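# Move the sponge-filled tote from floor to desk

## Task

Lift the tote that holds two yellow sponges off the floor and put it on the desk standing upright. Both sponges have to finish inside the tote, with neither draped over the rim. The robot must not tip over or be left leaning, or the task fails. The result only counts if it stays in place once the robot lets go; the robot holding it up does not count.

## Robot and tools

ROBOT. A Hello Robot Stretch 3 with a single arm: a two-wheel differential base (0.33 m long, 0.34 m wide), a lift that rides up a mast, and a telescoping arm pointing out of the robot's RIGHT side, ending in a wrist (yaw, pitch, roll) and a gripper. The base cannot strafe, so the gripper is moved forward or back by driving. Spinning in place pivots about the point between the drive wheels, 0.05 m behind the front edge. With the arm in and wrist folded, a spin sweeps a 0.28 m radius; an unfolded, level wrist reaches past that. Cameras: head_camera and nav_camera on the head (aimed by head_pan_rad and head_tilt_rad), wrist_camera on the gripper.

FRAMES. Base frame: origin on the floor midway between the drive wheels, x forward, y left, z up. hand_pose is reported in it, at the closed-fingertip point. Odometry frame is the base frame where the scene started; heading is positive to the left, -3.142 to 3.142.

execute_actions. Argument "actions": a list run in order (empty list = just report state and images). Each action may hold "robot", "steps" (integer 1 to 450 control steps at 30 per second; default 1) and "until" (stop the action early once all its conditions hold). "robot" is one of: a command object, a list of up to 8 commands/pauses run one after another ({"pause_s": s}, s at most 15), or {"stop": true}, which brakes everything and clears the queue. A command may contain:
- "base": exactly one of {"translate_m": d} (metres, relative offset from where the base is when that command begins, + forward, |d| at most 1) or {"rotate_rad": d} (radians, relative turn, + counter-clockwise seen from above, |d| at most 3.2).
- "joints": absolute targets by name; unnamed joints keep their goals. lift_m 0 to 1.1 (arm height); arm_m 0 to 0.52 (extension); wrist_yaw_rad -1.345 to 4.42 (0 along the arm, positive toward the front, 3.0 folded over the base); wrist_pitch_rad -1.57 to 0.451 (0 level, negative tips fingers down); wrist_roll_rad -2.911 to 2.911 (0 fingers side by side); gripper_m -0.089 to 0.179 (larger is wider; actual fingertip gap is about 0.007 less when nearly shut and 0.025 less when wide; zero gap below 0.007); head_pan_rad -3.953 to 1.73 (0 forward, positive left, -1.57 looks along the arm); head_tilt_rad -1.53 to 0.419 (negative looks down).
- "contact_limits": {"arm_m": effort percent 1 to 100}, the effort at which the arm's motion halts; lower is gentler, too low halts immediately. Lasts until arm_m's next command.
Base and joint motions in one command start together and keep running across later actions and during thinking. A newer command overrides at once and discards the rest of an older queue. Any invalid value rejects the whole call and nothing runs.

"until" examples: {"robot": {"status": "ended"}} fires when nothing is moving and no queue runs; {"robot": {"lift_m": [">", 0.3], "base_status": ["!=", "moving"]}}; {"any": {"status": "ended"}} fires when any one motion finishes. Comparisons use printed precision (joints 3 decimals, base 4), so avoid "=" on readings.

zoom_image: "camera" (head_camera, nav_camera or wrist_camera) and "region" [x0, y0, x1, y1] in pixels of that camera's latest image, origin top-left, no larger than 504 by 504.

finished_scene: "scene" = the current scene's number. Irreversible; let every motion end first, because leftover motion is braked and may fall short.

RESULTS. base_status shows progress versus goal; joint_goals, joint_status, measured_speeds, refusals, queue and queue_left follow. Status words: moving, done (within tolerance), off_target (came to rest short and may still push), contact_stop (lift or arm hit something and went slack), time_out, stopped, not_commanded, torque_fault (wrist servo off ~10 s, limp, refuses goals). Lines starting refused:, dropped:, replaced: explain failed or superseded goals. robot.on_its_own appears when the robot changed a goal itself, a joint is slack or off, a motor rests outside its normal effort, or base_tilt has drifted 3 degrees or more from its start. base_tilt is in degrees (forward and right positive, a few degrees of fixed bias). motor_effort is percent with peak in brackets; sizable resting effort suggests load or pressing. lidar_m: 12 ranges in 30-degree sectors starting straight ahead and going counter-clockwise, in a plane 0.17 m up (sees table legs, not tops). wrist_depth_mm and head_depth_mm: 7x7 median depths, "-" when invalid.

GRIPPER. Close to a value below the object's width to grip; open at least 0.02 beyond the touching value to release. Reading and "done" do not confirm a grasp; check images. Overly tight squeeze is reduced by a stall guard and can let heavy items slip; send a new value to regrip.

SAFE HANDLING. Fold or unfold the wrist only with lift_m 0.32 to 0.95, wrist_pitch_rad -0.4 and roll near 0; once folded the lift may drop to 0.25. If yaw goes below -0.4, keep pitch at -0.5 or lower. Fast base travel (0.30 m/s, 1.9 rad/s) needs lift below 0.30, arm below 0.03 and yaw above 2.54; otherwise 0.10 m/s and 0.63 rad/s. Pushing on something rigid with the gripper above about 0.45 m can tip the robot, especially a second push after a contact_stop or with a raised contact limit. Do not drive while holding or pressing on something fixed, and avoid snagging furniture, especially reversing. If it leans, reverse the last move in small steps, pull the gripper free, and lower lift_m to about 0.2 if needed. Avoid drops, slams, hard pushes and spilling the sponges; loose items may occasionally get nudged by outside disturbances.

Each tool is called as a command line: name --argument value for each argument, lists and objects as JSON in quotes; but a table of rows of numbers goes row by row, as --pt "numbers of a row", without its own name.

## Session

execute_actions --actions '[]'

Scene clock: 0.00 s.
robot.base_odometry: x=+0.000 y=+0.000 heading=+0.000 (m, m, rad; robot's odometry frame)
robot.turned_by_wheels: +0.000 (rad since the last result)
robot.turned_by_imu: +0.000 (rad since the last result)
robot.base_tilt: forward=+0.0 right=-0.9 (deg)
robot.lidar_m: 1.53 1.73 1.34 1.73 1.57 1.58 1.66 2.39 2.41 2.09 1.86 2.19
robot.head_depth_mm: 1886 2352 2386 2383 2398 2421 2118 / 1874 2594 2595 2630 2649 2643 2109 / 1885 2532 2604 2641 2638 2678 2105 / 1894 2315 2350 2357 2359 2333 2107 / 1887 2091 2102 2112 2151 1403 1993 / 1844 1915 1932 1945 1953 1396 1563 / 1749 1772 1773 1783 1783 1399 1099
robot.base_status: not_commanded
robot.joint_positions: lift_m=+0.376 arm_m=-0.002 wrist_yaw_rad=+2.784 wrist_pitch_rad=-0.479 wrist_roll_rad=-0.017 gripper_m=+0.037 head_pan_rad=-0.009 head_tilt_rad=+0.010
robot.joint_goals: lift_m=+0.376 arm_m=-0.002 wrist_yaw_rad=+2.784 wrist_pitch_rad=-0.479 wrist_roll_rad=-0.017 gripper_m=+0.037 head_pan_rad=-0.009 head_tilt_rad=+0.010
robot.joint_status: lift_m=not_commanded arm_m=not_commanded wrist_yaw_rad=not_commanded wrist_pitch_rad=not_commanded wrist_roll_rad=not_commanded gripper_m=not_commanded head_pan_rad=not_commanded head_tilt_rad=not_commanded
robot.measured_speeds: translate_m=+0.000 rotate_rad=+0.000 lift_m=+0.000 arm_m=+0.000 wrist_yaw_rad=+0.000 wrist_pitch_rad=+0.000 wrist_roll_rad=+0.000 head_pan_rad=+0.000 head_tilt_rad=+0.000
robot: refusals=0 queue=idle queue_left=0
robot.motor_effort: left_wheel=+0 right_wheel=+0 lift_m=+36 arm_m=+0 wrist_yaw_rad=-1 wrist_pitch_rad=+4 wrist_roll_rad=+0 gripper_m=+0 head_pan_rad=+0 head_tilt_rad=+1 (%)
robot.hand_pose: x=+0.0546 y=+0.0596 z=+0.3752 quat_wxyz=(+0.287, +0.700, +0.045, +0.652) (m; robot's base frame)
robot.wrist_depth_mm: - - - - - - - / - - - - - - - / - - - - - - - / - 890 865 910 878 884 876 / - 728 724 726 728 725 709 / 597 627 622 609 599 606 603 / 524 - - 532 516 527 526
pictures: head_camera (sideways: a quarter turn clockwise sets it upright), nav_camera (sideways: a quarter turn counterclockwise sets it upright), wrist_camera
Images, in order (width x height): head_camera 896x504, nav_camera 672x504, wrist_camera 644x364.

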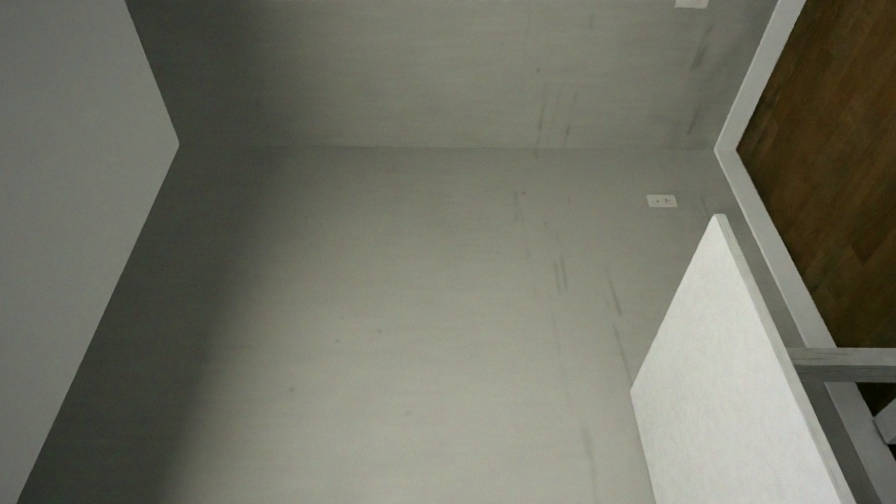

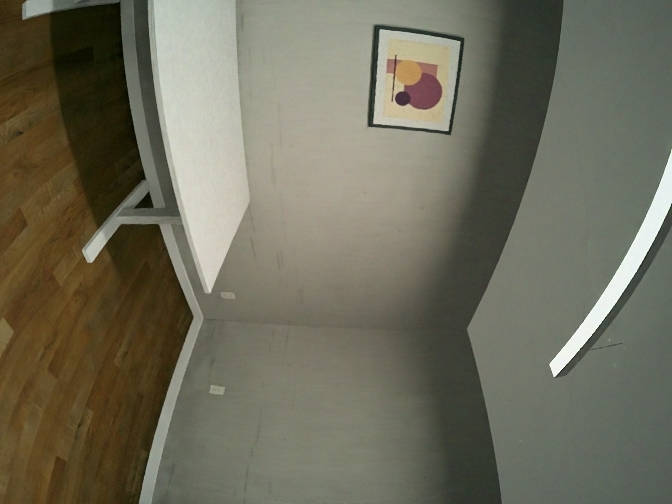

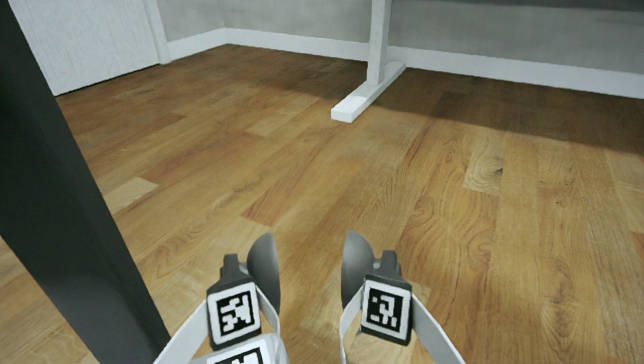

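execute_actions --actions '[{"robot":{"joints":{"head_tilt_rad":-0.8,"head_pan_rad":0}},"steps":100,"until":{"robot":{"status":"ended"}}}]'

execute_actions --actions '[{"robot":{"joints":{"head_tilt_rad":-0.8,"head_pan_rad":-1.57}},"steps":100,"until":{"robot":{"status":"ended"}}}]'

execute_actions --actions '[{"robot":{"joints":{"head_tilt_rad":-0.8,"head_pan_rad":-3.1}},"steps":100,"until":{"robot":{"status":"ended"}}}]'

execute_actions --actions '[{"robot":{"joints":{"head_tilt_rad":-0.8,"head_pan_rad":1.57}},"steps":200,"until":{"robot":{"status":"ended"}}}]'

Scene clock: 8.83 s.
robot.base_odometry: x=+0.000 y=+0.000 heading=+0.000 (m, m, rad; robot's odometry frame)
robot.turned_by_wheels: +0.000 (rad since the last result)
robot.turned_by_imu: +0.001 (rad since the last result)
robot.base_tilt: forward=+0.1 right=-1.0 (deg)
robot.lidar_m: 1.53 1.73 1.34 1.73 1.57 1.58 1.66 2.39 2.40 2.09 1.85 2.19
robot.head_depth_mm: 2168 2428 2263 1794 1499 1296 1134 / 2361 2599 2222 1798 1506 1291 1131 / 2238 2613 2229 1799 1502 1284 1129 / 2038 2258 2234 1803 1491 1281 1129 / 1881 1338 2084 1783 1490 1281 1125 / 1672 1266 2123 1785 1492 1285 1122 / 1577 1260 2019 1779 1491 1269 1123
robot.base_status: not_commanded
robot.joint_positions: lift_m=+0.376 arm_m=-0.002 wrist_yaw_rad=+2.784 wrist_pitch_rad=-0.479 wrist_roll_rad=-0.017 gripper_m=+0.037 head_pan_rad=-0.007 head_tilt_rad=-0.789
robot.joint_goals: lift_m=+0.376 arm_m=-0.002 wrist_yaw_rad=+2.784 wrist_pitch_rad=-0.479 wrist_roll_rad=-0.017 gripper_m=+0.037 head_pan_rad=+0.000 head_tilt_rad=-0.800
robot.joint_status: lift_m=not_commanded arm_m=not_commanded wrist_yaw_rad=not_commanded wrist_pitch_rad=not_commanded wrist_roll_rad=not_commanded gripper_m=not_commanded head_pan_rad=done head_tilt_rad=done
robot.measured_speeds: translate_m=+0.000 rotate_rad=+0.000 lift_m=+0.000 arm_m=+0.000 wrist_yaw_rad=+0.000 wrist_pitch_rad=+0.000 wrist_roll_rad=+0.000 head_pan_rad=+0.000 head_tilt_rad=+0.000
robot: refusals=0 queue=done queue_left=0
robot.motor_effort: left_wheel=+0(0) right_wheel=-1(1) lift_m=+37(36) arm_m=+0(0) wrist_yaw_rad=+0(0) wrist_pitch_rad=+4(5) wrist_roll_rad=+0(0) gripper_m=+0(1) head_pan_rad=+2(3) head_tilt_rad=-5(33) (%)
robot.hand_pose: x=+0.0546 y=+0.0596 z=+0.3752 quat_wxyz=(+0.287, +0.700, +0.045, +0.652) (m; robot's base frame)
robot.wrist_depth_mm: - - - - - - - / - - - - - - - / - - - - - - - / - 901 894 865 883 894 893 / - 710 737 756 723 714 728 / 593 639 628 615 613 623 603 / 528 - - 529 513 530 524
pictures: head_camera (sideways: a quarter turn clockwise sets it upright), nav_camera (sideways: a quarter turn counterclockwise sets it upright), wrist_camera
Images, in order (width x height): head_camera 896x504, nav_camera 672x504, wrist_camera 644x364.

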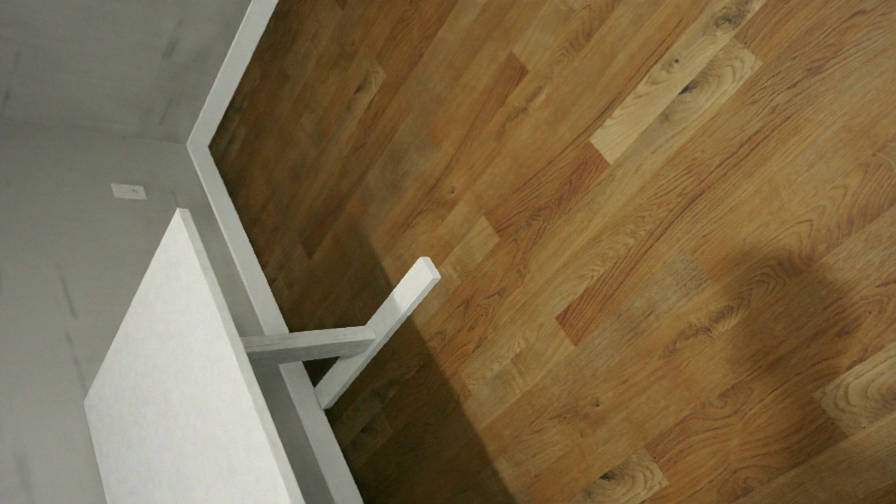

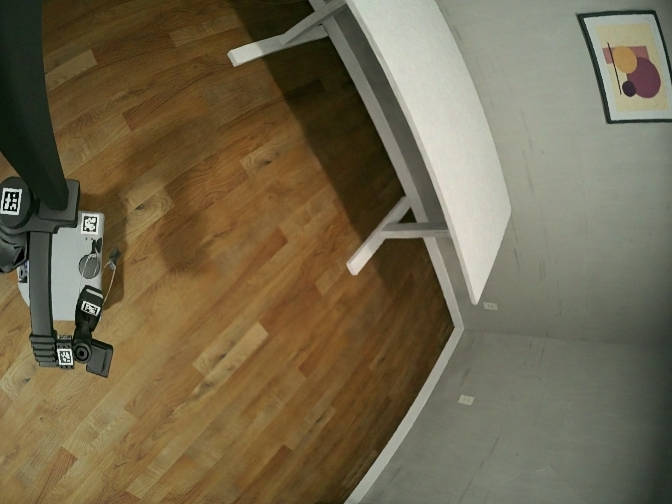

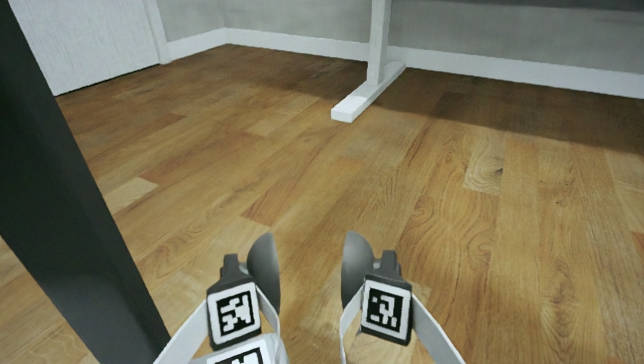

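Scene clock: 10.17 s.
robot.base_odometry: x=+0.000 y=+0.000 heading=+0.000 (m, m, rad; robot's odometry frame)
robot.turned_by_wheels: +0.000 (rad since the last result)
robot.turned_by_imu: +0.000 (rad since the last result)
robot.base_tilt: forward=+0.0 right=-0.9 (deg)
robot.lidar_m: 1.53 1.73 1.34 1.73 1.57 1.58 1.66 2.39 2.41 2.09 1.85 2.19
robot.head_depth_mm: 3091 2957 2247 1804 1502 1302 1133 / 3163 2953 2259 1805 1496 1285 1141 / 2828 2977 2256 1791 1490 1290 1157 / 2563 2829 2241 1787 1484 1282 1168 / 2365 2620 2222 1783 1493 1282 1126 / 2148 2350 2203 1779 1489 1274 1122 / 1866 2209 2149 1778 1477 1277 1125
robot.base_status: not_commanded
robot.joint_positions: lift_m=+0.376 arm_m=-0.002 wrist_yaw_rad=+2.784 wrist_pitch_rad=-0.479 wrist_roll_rad=-0.017 gripper_m=+0.037 head_pan_rad=-1.563 head_tilt_rad=-0.790
robot.joint_goals: lift_m=+0.376 arm_m=-0.002 wrist_yaw_rad=+2.784 wrist_pitch_rad=-0.479 wrist_roll_rad=-0.017 gripper_m=+0.037 head_pan_rad=-1.570 head_tilt_rad=-0.800
robot.joint_status: lift_m=not_commanded arm_m=not_commanded wrist_yaw_rad=not_commanded wrist_pitch_rad=not_commanded wrist_roll_rad=not_commanded gripper_m=not_commanded head_pan_rad=done head_tilt_rad=done
robot.measured_speeds: translate_m=+0.000 rotate_rad=+0.000 lift_m=+0.000 arm_m=+0.000 wrist_yaw_rad=+0.000 wrist_pitch_rad=+0.000 wrist_roll_rad=+0.000 head_pan_rad=+0.000 head_tilt_rad=+0.000
robot: refusals=0 queue=done queue_left=0
robot.motor_effort: left_wheel=+1(1) right_wheel=-1(1) lift_m=+36(36) arm_m=+0(1) wrist_yaw_rad=+0(0) wrist_pitch_rad=+5(4) wrist_roll_rad=+0(0) gripper_m=+0(0) head_pan_rad=-4(36) head_tilt_rad=-4(4) (%)
robot.hand_pose: x=+0.0546 y=+0.0596 z=+0.3752 quat_wxyz=(+0.287, +0.700, +0.045, +0.652) (m; robot's base frame)
robot.wrist_depth_mm: - - - - - - - / - - - - - - - / - - - - - - - / - 897 895 881 848 863 874 / - 731 730 727 716 731 710 / 591 644 637 613 595 599 613 / 542 - - 524 504 532 530
pictures: head_camera (sideways: a quarter turn clockwise sets it upright), nav_camera (sideways: a quarter turn counterclockwise sets it upright), wrist_camera
Images, in order (width x height): head_camera 896x504, nav_camera 672x504, wrist_camera 644x364.

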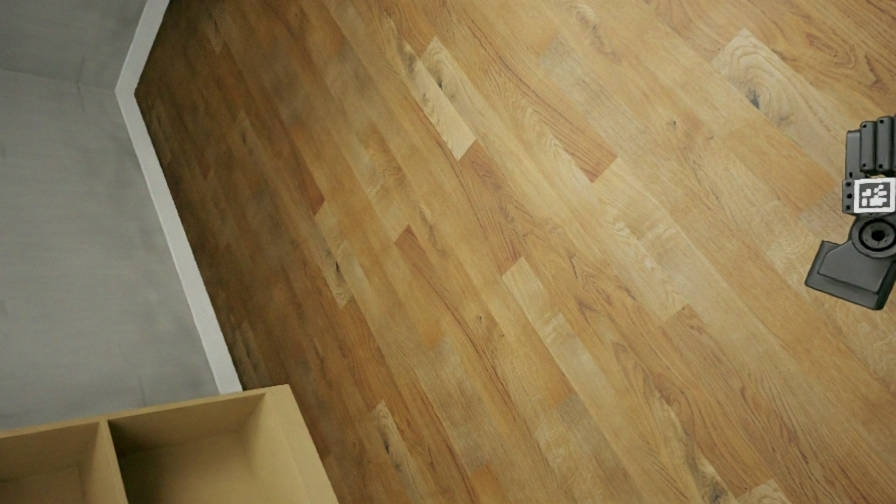

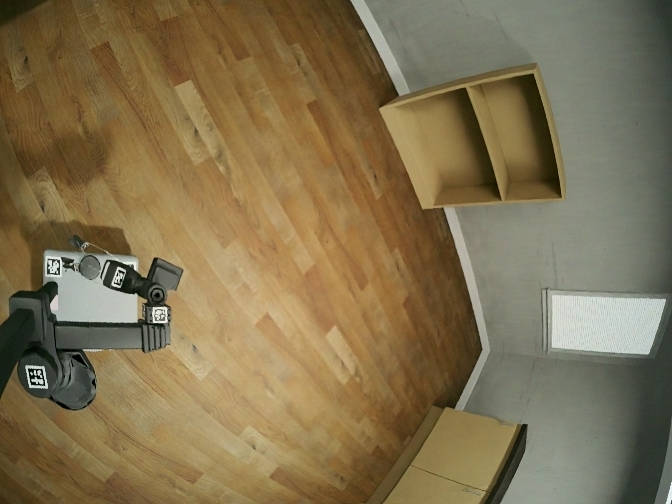

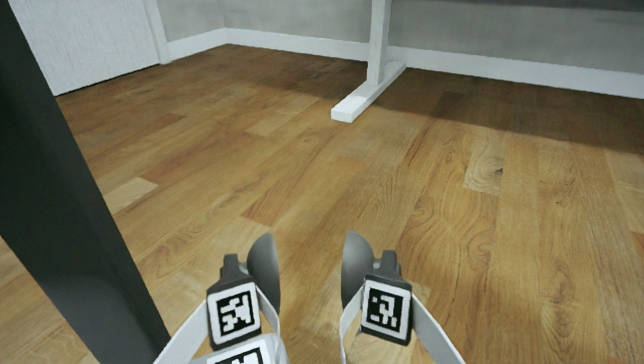

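Scene clock: 11.47 s.
robot.base_odometry: x=+0.000 y=+0.000 heading=+0.000 (m, m, rad; robot's odometry frame)
robot.turned_by_wheels: +0.000 (rad since the last result)
robot.turned_by_imu: +0.000 (rad since the last result)
robot.base_tilt: forward=+0.0 right=-0.8 (deg)
robot.lidar_m: 1.53 1.74 1.34 1.73 1.57 1.58 1.66 2.39 2.40 2.09 1.85 2.19
robot.head_depth_mm: 1614 1792 1975 1798 1503 1296 1134 / 1739 1985 2135 1795 1495 1288 - / 1880 2046 2136 1803 1498 1285 - / 1933 2145 2146 1779 1491 1286 - / 2580 2796 2229 1795 1495 1280 1150 / 2948 2902 2222 1763 1491 1286 1130 / 2814 2918 2231 1774 1486 1279 1121
robot.base_status: not_commanded
robot.joint_positions: lift_m=+0.376 arm_m=-0.002 wrist_yaw_rad=+2.784 wrist_pitch_rad=-0.479 wrist_roll_rad=-0.017 gripper_m=+0.037 head_pan_rad=-3.093 head_tilt_rad=-0.790
robot.joint_goals: lift_m=+0.376 arm_m=-0.002 wrist_yaw_rad=+2.784 wrist_pitch_rad=-0.479 wrist_roll_rad=-0.017 gripper_m=+0.037 head_pan_rad=-3.100 head_tilt_rad=-0.800
robot.joint_status: lift_m=not_commanded arm_m=not_commanded wrist_yaw_rad=not_commanded wrist_pitch_rad=not_commanded wrist_roll_rad=not_commanded gripper_m=not_commanded head_pan_rad=done head_tilt_rad=done
robot.measured_speeds: translate_m=+0.000 rotate_rad=+0.000 lift_m=+0.000 arm_m=+0.000 wrist_yaw_rad=+0.000 wrist_pitch_rad=+0.000 wrist_roll_rad=+0.000 head_pan_rad=+0.000 head_tilt_rad=+0.000
robot: refusals=0 queue=done queue_left=0
robot.motor_effort: left_wheel=+0(0) right_wheel=-1(0) lift_m=+37(36) arm_m=-1(1) wrist_yaw_rad=-1(0) wrist_pitch_rad=+4(4) wrist_roll_rad=+0(0) gripper_m=+0(0) head_pan_rad=-3(36) head_tilt_rad=-5(3) (%)
robot.hand_pose: x=+0.0546 y=+0.0596 z=+0.3752 quat_wxyz=(+0.287, +0.700, +0.045, +0.652) (m; robot's base frame)
robot.wrist_depth_mm: - - - - - - - / - - - - - - - / - - - - - - - / - 938 871 876 883 878 889 / - 732 724 747 723 715 719 / 601 621 627 606 605 602 606 / 526 - - 533 513 537 523
pictures: head_camera (sideways: a quarter turn clockwise sets it upright), nav_camera (sideways: a quarter turn counterclockwise sets it upright), wrist_camera
Images, in order (width x height): head_camera 896x504, nav_camera 672x504, wrist_camera 644x364.

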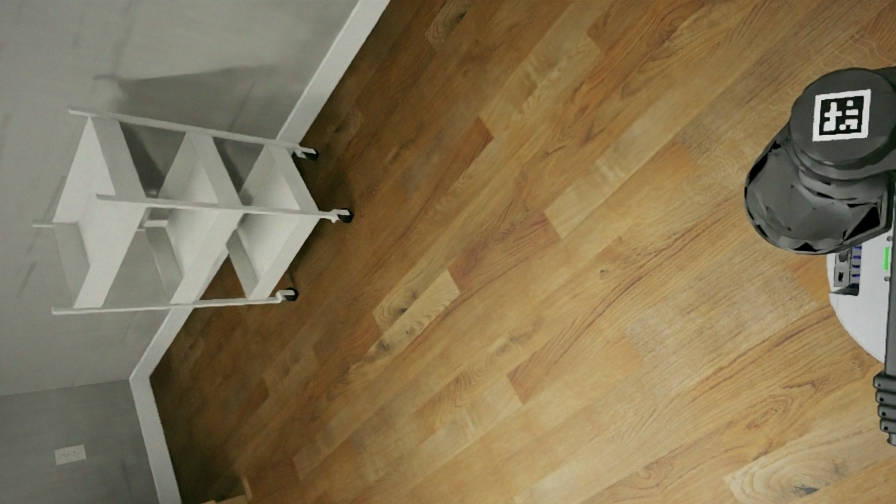

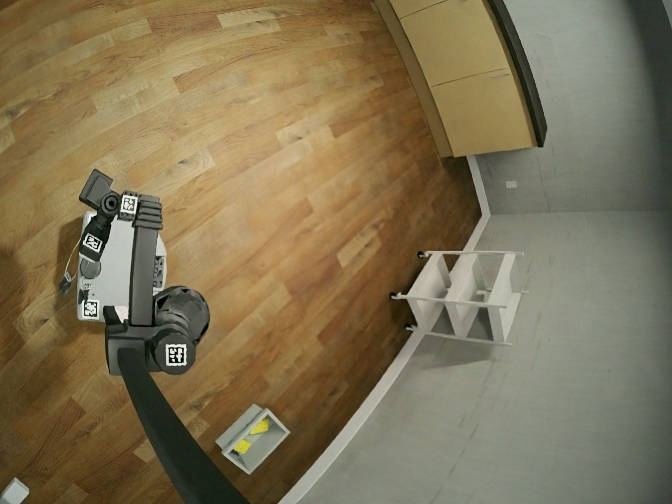

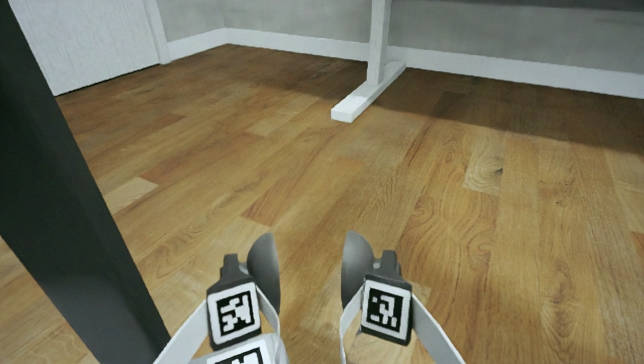

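Scene clock: 14.10 s.
robot.base_odometry: x=+0.000 y=+0.000 heading=+0.000 (m, m, rad; robot's odometry frame)
robot.turned_by_wheels: +0.000 (rad since the last result)
robot.turned_by_imu: +0.001 (rad since the last result)
robot.base_tilt: forward=+0.1 right=-0.8 (deg)
robot.lidar_m: 1.53 1.74 1.34 1.73 1.57 1.58 1.66 2.39 2.40 2.09 1.85 2.19
robot.head_depth_mm: 1705 1877 2078 1803 1507 1296 1130 / 1870 2091 2213 1805 1496 1289 1136 / 2013 2308 2242 1794 1496 1290 1133 / 1861 2156 2223 1778 1500 1277 1123 / 1691 1921 2128 1791 1488 1280 1148 / 1545 1755 2007 1780 1490 1319 - / 1442 1610 1840 1822 - - 1142
robot.base_status: not_commanded
robot.joint_positions: lift_m=+0.376 arm_m=-0.002 wrist_yaw_rad=+2.784 wrist_pitch_rad=-0.479 wrist_roll_rad=-0.017 gripper_m=+0.037 head_pan_rad=+1.563 head_tilt_rad=-0.790
robot.joint_goals: lift_m=+0.376 arm_m=-0.002 wrist_yaw_rad=+2.784 wrist_pitch_rad=-0.479 wrist_roll_rad=-0.017 gripper_m=+0.037 head_pan_rad=+1.570 head_tilt_rad=-0.800
robot.joint_status: lift_m=not_commanded arm_m=not_commanded wrist_yaw_rad=not_commanded wrist_pitch_rad=not_commanded wrist_roll_rad=not_commanded gripper_m=not_commanded head_pan_rad=done head_tilt_rad=done
robot.measured_speeds: translate_m=+0.000 rotate_rad=+0.000 lift_m=+0.000 arm_m=+0.000 wrist_yaw_rad=+0.000 wrist_pitch_rad=+0.000 wrist_roll_rad=+0.000 head_pan_rad=+0.000 head_tilt_rad=+0.000
robot: refusals=0 queue=done queue_left=0
robot.motor_effort: left_wheel=+0(0) right_wheel=-1(1) lift_m=+36(35) arm_m=+0(0) wrist_yaw_rad=+0(0) wrist_pitch_rad=+4(4) wrist_roll_rad=+0(0) gripper_m=-1(1) head_pan_rad=+2(35) head_tilt_rad=-4(4) (%)
robot.hand_pose: x=+0.0546 y=+0.0596 z=+0.3752 quat_wxyz=(+0.287, +0.700, +0.045, +0.652) (m; robot's base frame)
robot.wrist_depth_mm: - - - - - - - / - - - - - - - / - - - - - - - / - 925 903 885 881 884 885 / - 724 721 737 716 720 730 / 593 618 648 614 604 608 625 / 540 - - 530 517 532 520
pictures: head_camera (sideways: a quarter turn clockwise sets it upright), nav_camera (sideways: a quarter turn counterclockwise sets it upright), wrist_camera
Images, in order (width x height): head_camera 896x504, nav_camera 672x504, wrist_camera 644x364.

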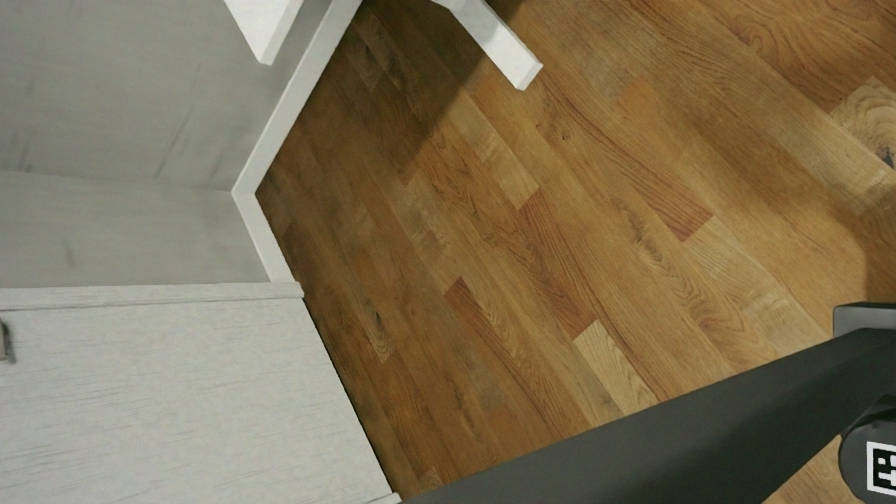

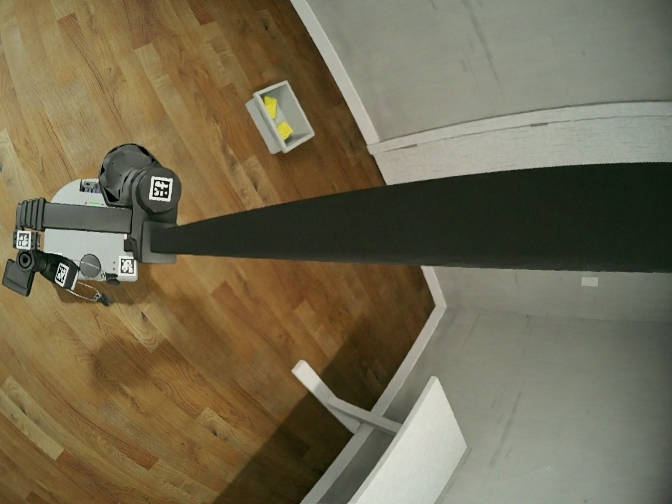

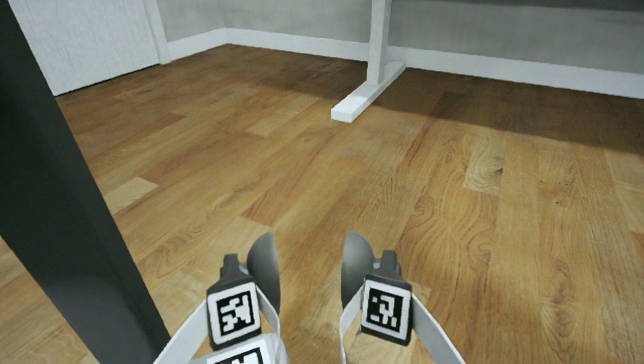

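execute_actions --actions '[{"robot":{"joints":{"head_tilt_rad":-0.9,"head_pan_rad":-3.9}},"steps":200,"until":{"robot":{"status":"ended"}}}]'

Scene clock: 20.90 s.
robot.base_odometry: x=+0.000 y=+0.000 heading=+0.000 (m, m, rad; robot's odometry frame)
robot.turned_by_wheels: +0.000 (rad since the last result)
robot.turned_by_imu: +0.001 (rad since the last result)
robot.base_tilt: forward=+0.2 right=-0.8 (deg)
robot.lidar_m: 1.53 1.74 1.34 1.73 1.57 1.58 1.66 2.39 2.40 2.09 1.85 2.19
robot.head_depth_mm: - - - - 1401 1248 1105 / 1370 - - - - 1235 1111 / 1417 1656 1900 1594 - - 1110 / 1428 1681 1900 1564 1410 1293 - / 1441 1710 1904 1638 1402 1302 - / 1474 1728 1924 1634 1406 1265 1137 / 1483 1752 1943 1630 1408 1234 1103
robot.base_status: not_commanded
robot.joint_positions: lift_m=+0.376 arm_m=-0.002 wrist_yaw_rad=+2.784 wrist_pitch_rad=-0.479 wrist_roll_rad=-0.017 gripper_m=+0.037 head_pan_rad=-3.893 head_tilt_rad=-0.889
robot.joint_goals: lift_m=+0.376 arm_m=-0.002 wrist_yaw_rad=+2.784 wrist_pitch_rad=-0.479 wrist_roll_rad=-0.017 gripper_m=+0.037 head_pan_rad=-3.900 head_tilt_rad=-0.900
robot.joint_status: lift_m=not_commanded arm_m=not_commanded wrist_yaw_rad=not_commanded wrist_pitch_rad=not_commanded wrist_roll_rad=not_commanded gripper_m=not_commanded head_pan_rad=done head_tilt_rad=done
robot.measured_speeds: translate_m=+0.000 rotate_rad=+0.000 lift_m=+0.000 arm_m=+0.000 wrist_yaw_rad=+0.000 wrist_pitch_rad=+0.000 wrist_roll_rad=+0.000 head_pan_rad=+0.000 head_tilt_rad=+0.000
robot: refusals=0 queue=done queue_left=0
robot.motor_effort: left_wheel=+0(0) right_wheel=+0(1) lift_m=+36(36) arm_m=-1(0) wrist_yaw_rad=+0(0) wrist_pitch_rad=+5(4) wrist_roll_rad=+0(0) gripper_m=-1(1) head_pan_rad=-3(37) head_tilt_rad=-4(15) (%)
robot.hand_pose: x=+0.0546 y=+0.0596 z=+0.3752 quat_wxyz=(+0.287, +0.700, +0.045, +0.652) (m; robot's base frame)
robot.wrist_depth_mm: - - - - - - - / - - - - - - - / - - - - - - - / - 866 913 894 868 890 870 / - 716 716 733 721 722 711 / 592 617 641 598 613 620 612 / 527 - - 521 512 529 533
pictures: head_camera (sideways: a quarter turn clockwise sets it upright), nav_camera (sideways: a quarter turn counterclockwise sets it upright), wrist_camera
Images, in order (width x height): head_camera 896x504, nav_camera 672x504, wrist_camera 644x364.

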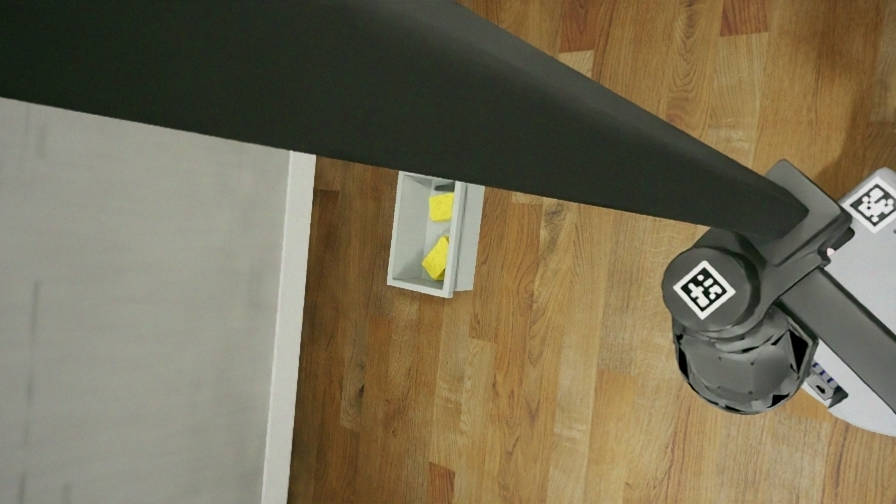

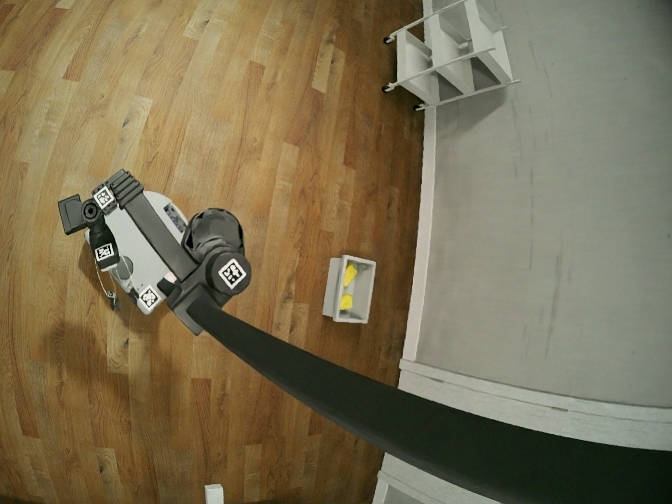

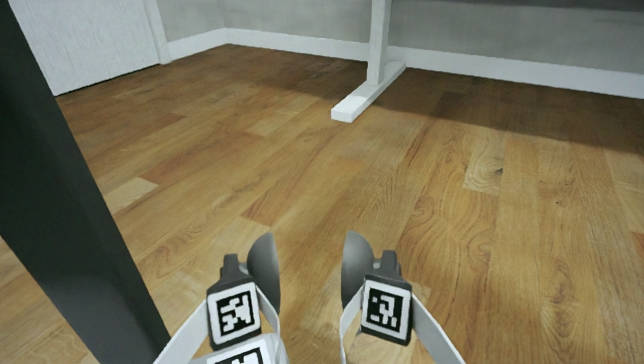

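execute_actions --actions "[{\"robot\":[{\"base\":{\"rotate_rad\":2.38},\"joints\":{\"head_pan_rad\":-1.57,\"head_tilt_rad\":-1.1,\"lift_m\":0.55}},{\"base\":{\"translate_m\":0.4},\"joints\":{\"wrist_yaw_rad\":0,\"wrist_pitch_rad\":-0.4,\"wrist_roll_rad\":0}},{\"base\":{\"rotate_rad\":1.57},\"joints\":{\"wrist_pitch_rad\":-1.57,\"gripper_m\":0.12}},{\"joints\":{\"wrist_roll_rad\":1.57}}]},\"steps\":450,\"until\":{\"robot\":{\"status\":\"ended\"}}},{\"steps\":300,\"until\":{\"robot\":{\"status\":\"ended\"}}}]"


execute_actions --actions '[{"robot":[{"base":{"rotate_rad":2.38},"joints":{"head_pan_rad":-1.57,"head_tilt_rad":-1.1,"lift_m":0.55}},{"base":{"translate_m":0.4},"joints":{"wrist_yaw_rad":0,"wrist_pitch_rad":-0.4,"wrist_roll_rad":0}},{"base":{"rotate_rad":1.57},"joints":{"wrist_pitch_rad":-1.57,"gripper_m":0.12}},{"joints":{"wrist_roll_rad":1.57}}],"steps":450,"until":{"robot":{"status":"ended"}}},{"steps":300,"until":{"robot":{"status":"ended"}}}]'

Scene clock: 57.00 s.
robot.base_odometry: x=-0.289 y=+0.276 heading=-2.333 (m, m, rad; robot's odometry frame)
robot.turned_by_wheels: +3.950 (rad since the last result)
robot.turned_by_imu: +3.932 (rad since the last result)
robot.base_tilt: forward=+0.1 right=-1.0 (deg)
robot.lidar_m: 2.34 2.53 2.44 2.25 1.80 1.80 1.33 1.50 1.19 1.18 1.26 1.38
robot.head_depth_mm: 1130 1375 1587 1438 1306 1197 1135 / 1140 1397 1589 1440 1323 - - / 1157 1422 1600 1388 1349 - - / 1170 1438 1604 1377 1318 - - / 1186 1453 1596 1429 1294 1185 1099 / 1202 1483 1596 1424 1298 1191 1094 / 1214 1513 1585 1432 1294 1186 1094
robot.base_status: done (rotate_rad +1.5699 of +1.5700)
robot.joint_positions: lift_m=+0.549 arm_m=-0.002 wrist_yaw_rad=+0.001 wrist_pitch_rad=-1.558 wrist_roll_rad=+1.567 gripper_m=+0.120 head_pan_rad=-1.577 head_tilt_rad=-1.087
robot.joint_goals: lift_m=+0.550 arm_m=-0.002 wrist_yaw_rad=+0.000 wrist_pitch_rad=-1.570 wrist_roll_rad=+1.570 gripper_m=+0.120 head_pan_rad=-1.570 head_tilt_rad=-1.100
robot.joint_status: lift_m=done arm_m=not_commanded wrist_yaw_rad=done wrist_pitch_rad=done wrist_roll_rad=done gripper_m=done head_pan_rad=done head_tilt_rad=done
robot.measured_speeds: translate_m=+0.000 rotate_rad=+0.000 lift_m=+0.000 arm_m=+0.000 wrist_yaw_rad=+0.000 wrist_pitch_rad=+0.000 wrist_roll_rad=+0.000 head_pan_rad=+0.000 head_tilt_rad=+0.000
robot: refusals=0 queue=done queue_left=0
robot.motor_effort: left_wheel=-1(4) right_wheel=+2(6) lift_m=+57(60) arm_m=-1(1) wrist_yaw_rad=-1(1) wrist_pitch_rad=-1(4) wrist_roll_rad=+1(1) gripper_m=+0(86) head_pan_rad=+2(34) head_tilt_rad=-5(19) (%)
robot.hand_pose: x=-0.0216 y=-0.1219 z=+0.4315 quat_wxyz=(+0.002, +0.002, -0.711, -0.703) (m; robot's base frame)
robot.wrist_depth_mm: 553 558 562 567 - 572 570 / 515 562 566 - - - 593 / 517 581 595 - - - 592 / 532 594 583 - - - 623 / 525 606 601 611 624 626 628 / 610 619 621 621 630 640 643 / 627 633 642 632 639 639 651
pictures: head_camera (sideways: a quarter turn clockwise sets it upright), nav_camera (sideways: a quarter turn counterclockwise sets it upright), wrist_camera
Images, in order (width x height): head_camera 896x504, nav_camera 672x504, wrist_camera 644x364.

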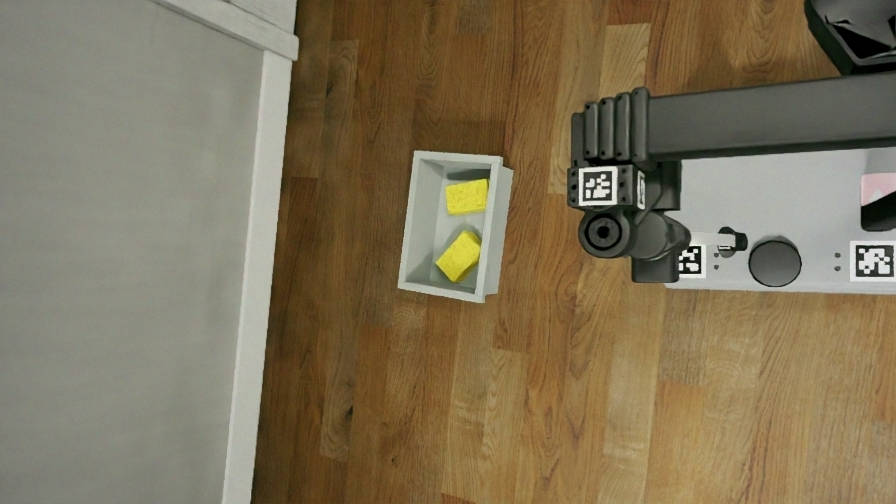

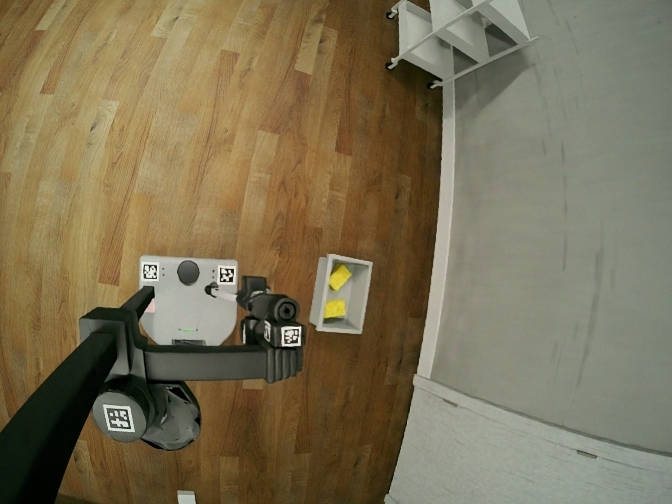

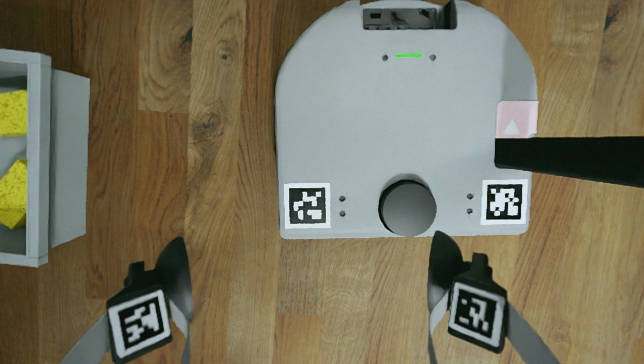

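execute_actions --actions '[{"robot":{"base":{"rotate_rad":-0.12},"joints":{"arm_m":0.34,"lift_m":0.4}},"steps":300,"until":{"robot":{"status":"ended"}}}]'

Scene clock: 76.93 s.
robot.base_odometry: x=-0.289 y=+0.276 heading=-2.453 (m, m, rad; robot's odometry frame)
robot.turned_by_wheels: -0.120 (rad since the last result)
robot.turned_by_imu: -0.118 (rad since the last result)
robot.base_tilt: forward=+0.1 right=-0.8 (deg)
robot.lidar_m: 2.34 2.43 2.43 2.25 2.56 1.80 1.33 1.67 1.22 1.18 1.22 1.38
robot.head_depth_mm: 1157 1421 1621 1447 1311 1198 - / 1169 1431 1610 1446 1309 1208 - / 1173 1428 1631 1408 1307 - - / 1161 1439 1635 1367 1305 - - / 1164 1422 1592 1389 1296 1185 1099 / 1158 1429 1592 1431 1297 1187 1098 / 1161 1429 1578 1431 1295 1184 1095
robot.base_status: done (rotate_rad -0.1199 of -0.1200)
robot.joint_positions: lift_m=+0.401 arm_m=+0.340 wrist_yaw_rad=+0.000 wrist_pitch_rad=-1.558 wrist_roll_rad=+1.568 gripper_m=+0.120 head_pan_rad=-1.577 head_tilt_rad=-1.087
robot.joint_goals: lift_m=+0.400 arm_m=+0.340 wrist_yaw_rad=+0.000 wrist_pitch_rad=-1.570 wrist_roll_rad=+1.570 gripper_m=+0.120 head_pan_rad=-1.570 head_tilt_rad=-1.100
robot.joint_status: lift_m=done arm_m=done wrist_yaw_rad=done wrist_pitch_rad=done wrist_roll_rad=done gripper_m=done head_pan_rad=done head_tilt_rad=done
robot.measured_speeds: translate_m=+0.000 rotate_rad=+0.000 lift_m=+0.000 arm_m=+0.000 wrist_yaw_rad=+0.000 wrist_pitch_rad=+0.000 wrist_roll_rad=+0.000 head_pan_rad=+0.000 head_tilt_rad=+0.000
robot: refusals=0 queue=done queue_left=0
robot.motor_effort: left_wheel=+2(6) right_wheel=-3(4) lift_m=+14(57) arm_m=+4(4) wrist_yaw_rad=+0(1) wrist_pitch_rad=-1(1) wrist_roll_rad=+1(1) gripper_m=+0(0) head_pan_rad=+2(2) head_tilt_rad=-5(6) (%)
robot.hand_pose: x=-0.0215 y=-0.4636 z=+0.2829 quat_wxyz=(+0.001, +0.001, -0.711, -0.703) (m; robot's base frame)
robot.wrist_depth_mm: 409 416 417 417 424 432 424 / 418 353 364 434 437 441 - / 381 404 430 433 439 442 - / 436 392 397 442 450 451 - / 446 435 404 459 458 465 - / 451 375 405 461 463 474 469 / 466 352 363 477 475 490 481
pictures: head_camera (sideways: a quarter turn clockwise sets it upright), nav_camera (sideways: a quarter turn counterclockwise sets it upright), wrist_camera
Images, in order (width x height): head_camera 896x504, nav_camera 672x504, wrist_camera 644x364.

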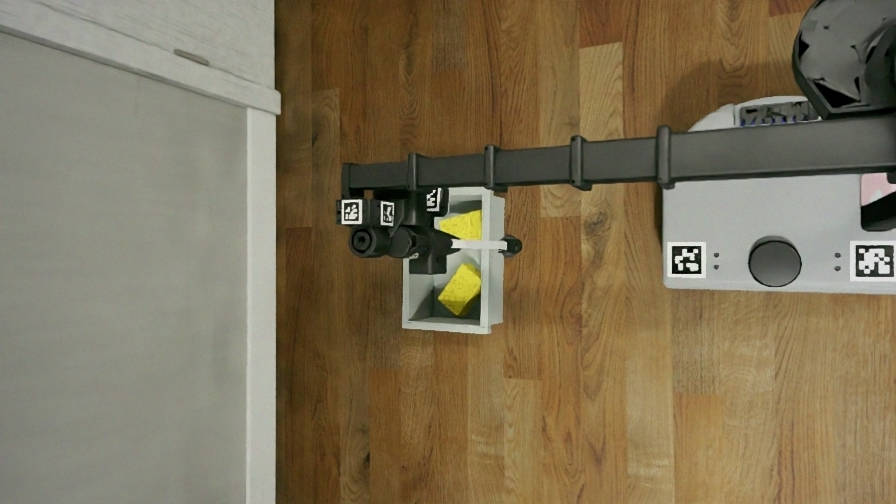

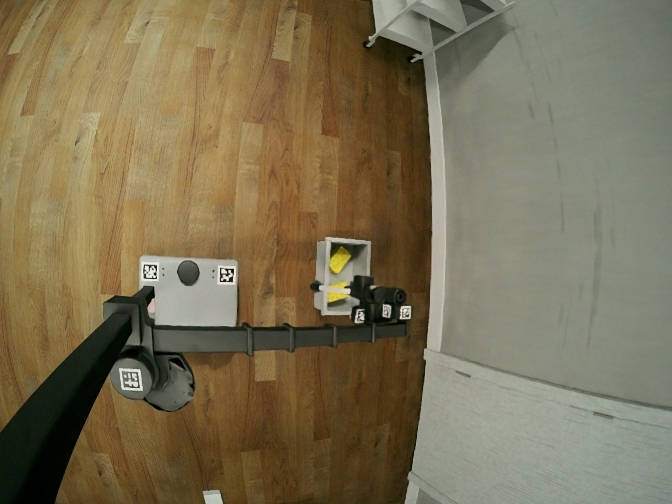

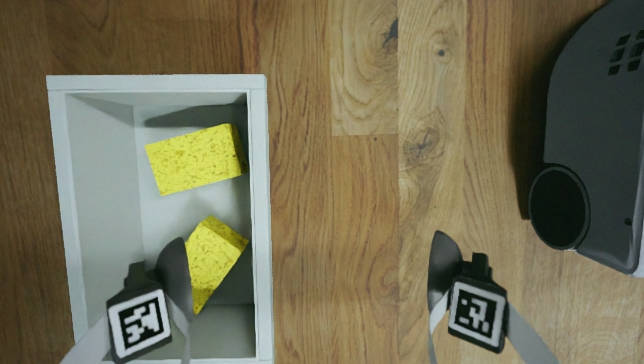

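execute_actions --actions '[{"robot":{"joints":{"arm_m":0.395,"lift_m":0.29,"gripper_m":0.08}},"steps":300,"until":{"robot":{"status":"ended"}}}]'

Scene clock: 87.67 s.
robot.base_odometry: x=-0.289 y=+0.276 heading=-2.453 (m, m, rad; robot's odometry frame)
robot.turned_by_wheels: +0.000 (rad since the last result)
robot.turned_by_imu: +0.001 (rad since the last result)
robot.base_tilt: forward=-0.1 right=-0.9 (deg)
robot.lidar_m: 2.34 2.44 2.44 2.25 2.57 1.80 1.33 1.68 1.22 1.18 1.22 1.38
robot.head_depth_mm: 1150 1418 1600 1439 1315 1200 1134 / 1169 1440 1614 1443 1310 1213 - / 1162 1447 1634 1424 1311 - - / 1165 1440 1606 1365 1303 - - / 1159 1436 1597 1391 1300 1196 1104 / 1158 1424 1591 1433 1302 1192 1098 / 1162 1428 1576 1425 1292 1190 1100
robot.base_status: done (rotate_rad -0.1199 of -0.1200)
robot.joint_positions: lift_m=+0.291 arm_m=+0.395 wrist_yaw_rad=+0.000 wrist_pitch_rad=-1.558 wrist_roll_rad=+1.568 gripper_m=+0.080 head_pan_rad=-1.577 head_tilt_rad=-1.087
robot.joint_goals: lift_m=+0.290 arm_m=+0.395 wrist_yaw_rad=+0.000 wrist_pitch_rad=-1.570 wrist_roll_rad=+1.570 gripper_m=+0.080 head_pan_rad=-1.570 head_tilt_rad=-1.100
robot.joint_status: lift_m=done arm_m=done wrist_yaw_rad=done wrist_pitch_rad=done wrist_roll_rad=done gripper_m=done head_pan_rad=done head_tilt_rad=done
robot.measured_speeds: translate_m=+0.000 rotate_rad=+0.000 lift_m=+0.000 arm_m=+0.000 wrist_yaw_rad=+0.000 wrist_pitch_rad=+0.000 wrist_roll_rad=+0.000 head_pan_rad=+0.000 head_tilt_rad=+0.000
robot: refusals=0 queue=done queue_left=0
robot.motor_effort: left_wheel=+2(2) right_wheel=-3(3) lift_m=+13(14) arm_m=+3(4) wrist_yaw_rad=+0(0) wrist_pitch_rad=-1(2) wrist_roll_rad=+1(1) gripper_m=+0(90) head_pan_rad=+3(2) head_tilt_rad=-5(6) (%)
robot.hand_pose: x=-0.0215 y=-0.5186 z=+0.1729 quat_wxyz=(+0.001, +0.001, -0.711, -0.703) (m; robot's base frame)
robot.wrist_depth_mm: 307 308 311 316 315 318 318 / 207 242 243 297 322 324 329 / 228 306 280 325 334 330 333 / 227 288 282 326 336 338 339 / 227 332 335 338 346 345 346 / 228 305 299 346 - 357 360 / 232 283 303 353 361 359 367
pictures: head_camera (sideways: a quarter turn clockwise sets it upright), nav_camera (sideways: a quarter turn counterclockwise sets it upright), wrist_camera
Images, in order (width x height): head_camera 896x504, nav_camera 672x504, wrist_camera 644x364.

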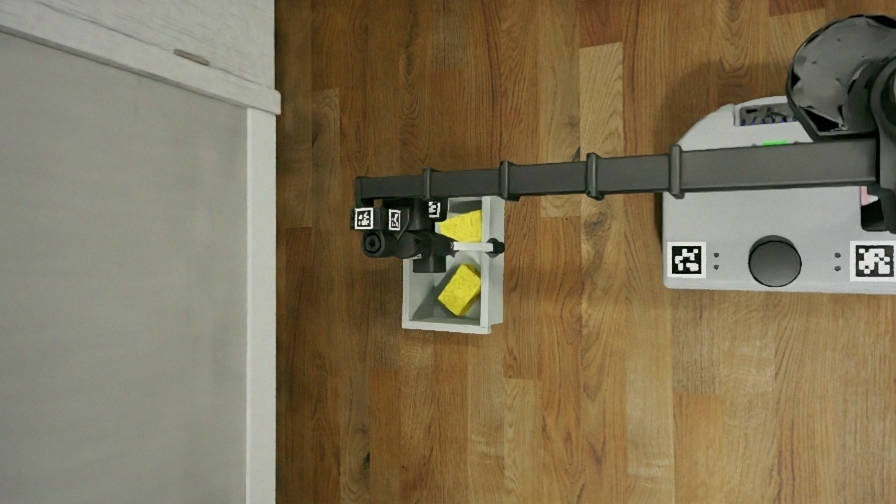

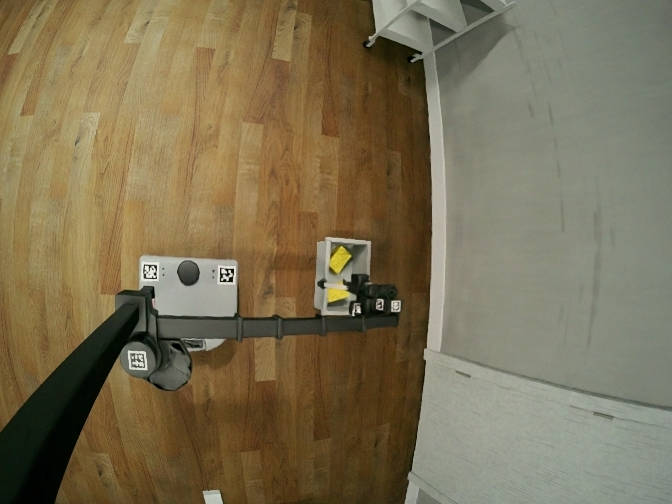

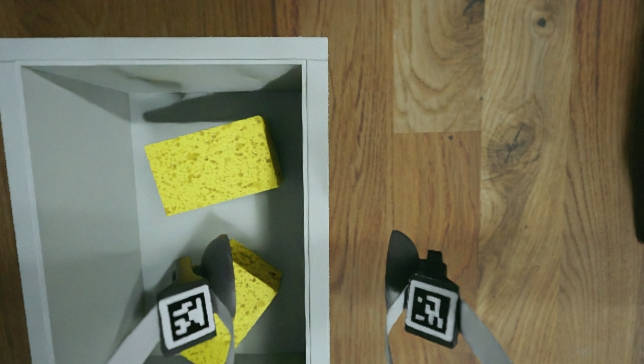

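execute_actions --actions '[{"robot":[{"base":{"translate_m":0.02}},{"joints":{"lift_m":0.19}}],"steps":300,"until":{"robot":{"status":"ended"}}}]'

Scene clock: 97.20 s.
robot.base_odometry: x=-0.305 y=+0.263 heading=-2.453 (m, m, rad; robot's odometry frame)
robot.turned_by_wheels: +0.000 (rad since the last result)
robot.turned_by_imu: +0.001 (rad since the last result)
robot.base_tilt: forward=+0.2 right=-0.8 (deg)
robot.lidar_m: 2.32 2.42 2.43 2.24 2.59 1.82 1.34 1.67 1.22 1.17 1.22 1.37
robot.head_depth_mm: 1151 1420 1612 1445 1316 1201 1117 / 1170 1442 1608 1437 1305 1216 - / 1161 1440 1598 1421 1310 - - / 1161 1432 1597 1367 1307 - - / 1164 1428 1589 1409 1296 1186 1100 / 1152 1422 1589 1425 1303 1184 1096 / 1159 1429 1587 1426 1298 1183 1095
robot.base_status: done (translate_m +0.0200 of +0.0200)
robot.joint_positions: lift_m=+0.191 arm_m=+0.395 wrist_yaw_rad=+0.000 wrist_pitch_rad=-1.558 wrist_roll_rad=+1.568 gripper_m=+0.080 head_pan_rad=-1.577 head_tilt_rad=-1.087
robot.joint_goals: lift_m=+0.190 arm_m=+0.395 wrist_yaw_rad=+0.000 wrist_pitch_rad=-1.570 wrist_roll_rad=+1.570 gripper_m=+0.080 head_pan_rad=-1.570 head_tilt_rad=-1.100
robot.joint_status: lift_m=done arm_m=done wrist_yaw_rad=done wrist_pitch_rad=done wrist_roll_rad=done gripper_m=done head_pan_rad=done head_tilt_rad=done
robot.measured_speeds: translate_m=+0.000 rotate_rad=+0.000 lift_m=+0.000 arm_m=+0.000 wrist_yaw_rad=+0.000 wrist_pitch_rad=+0.000 wrist_roll_rad=+0.000 head_pan_rad=+0.000 head_tilt_rad=+0.000
robot: refusals=0 queue=done queue_left=0
robot.motor_effort: left_wheel=+2(3) right_wheel=-2(4) lift_m=+14(15) arm_m=+3(4) wrist_yaw_rad=+0(1) wrist_pitch_rad=-1(2) wrist_roll_rad=+0(1) gripper_m=-1(1) head_pan_rad=+2(2) head_tilt_rad=-6(5) (%)
robot.hand_pose: x=-0.0215 y=-0.5186 z=+0.0729 quat_wxyz=(+0.001, +0.001, -0.711, -0.703) (m; robot's base frame)
robot.wrist_depth_mm: 189 191 192 104 219 221 223 / 216 216 215 106 223 226 227 / 177 176 178 108 229 231 230 / 205 181 227 110 232 234 237 / 225 230 231 113 237 237 242 / 226 233 233 115 - 244 245 / 225 238 195 118 251 248 250
pictures: head_camera (sideways: a quarter turn clockwise sets it upright), nav_camera (sideways: a quarter turn counterclockwise sets it upright), wrist_camera
Images, in order (width x height): head_camera 896x504, nav_camera 672x504, wrist_camera 644x364.

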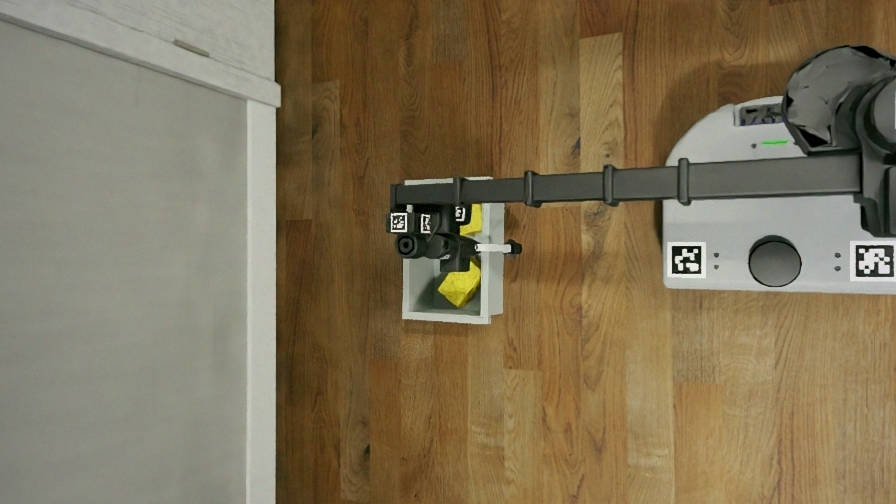

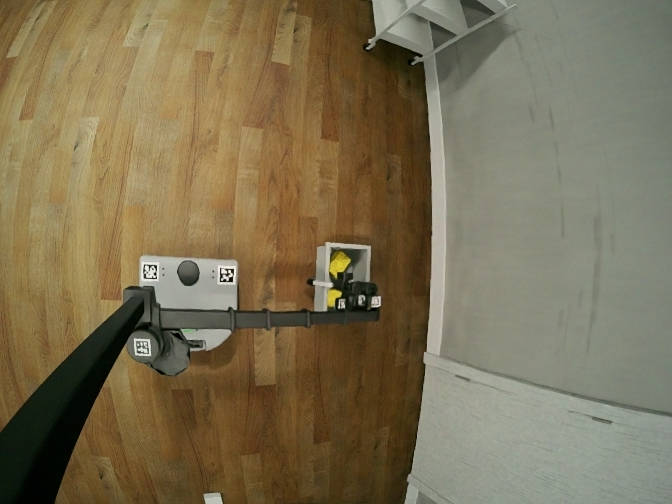

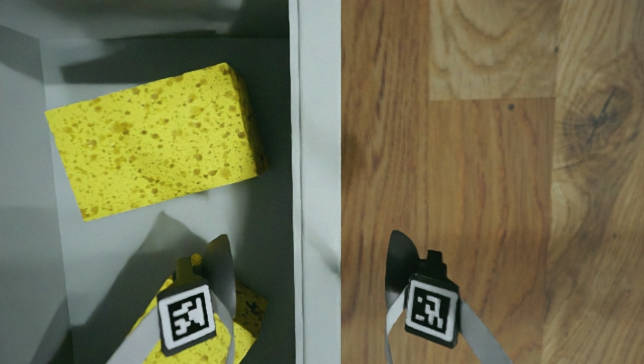

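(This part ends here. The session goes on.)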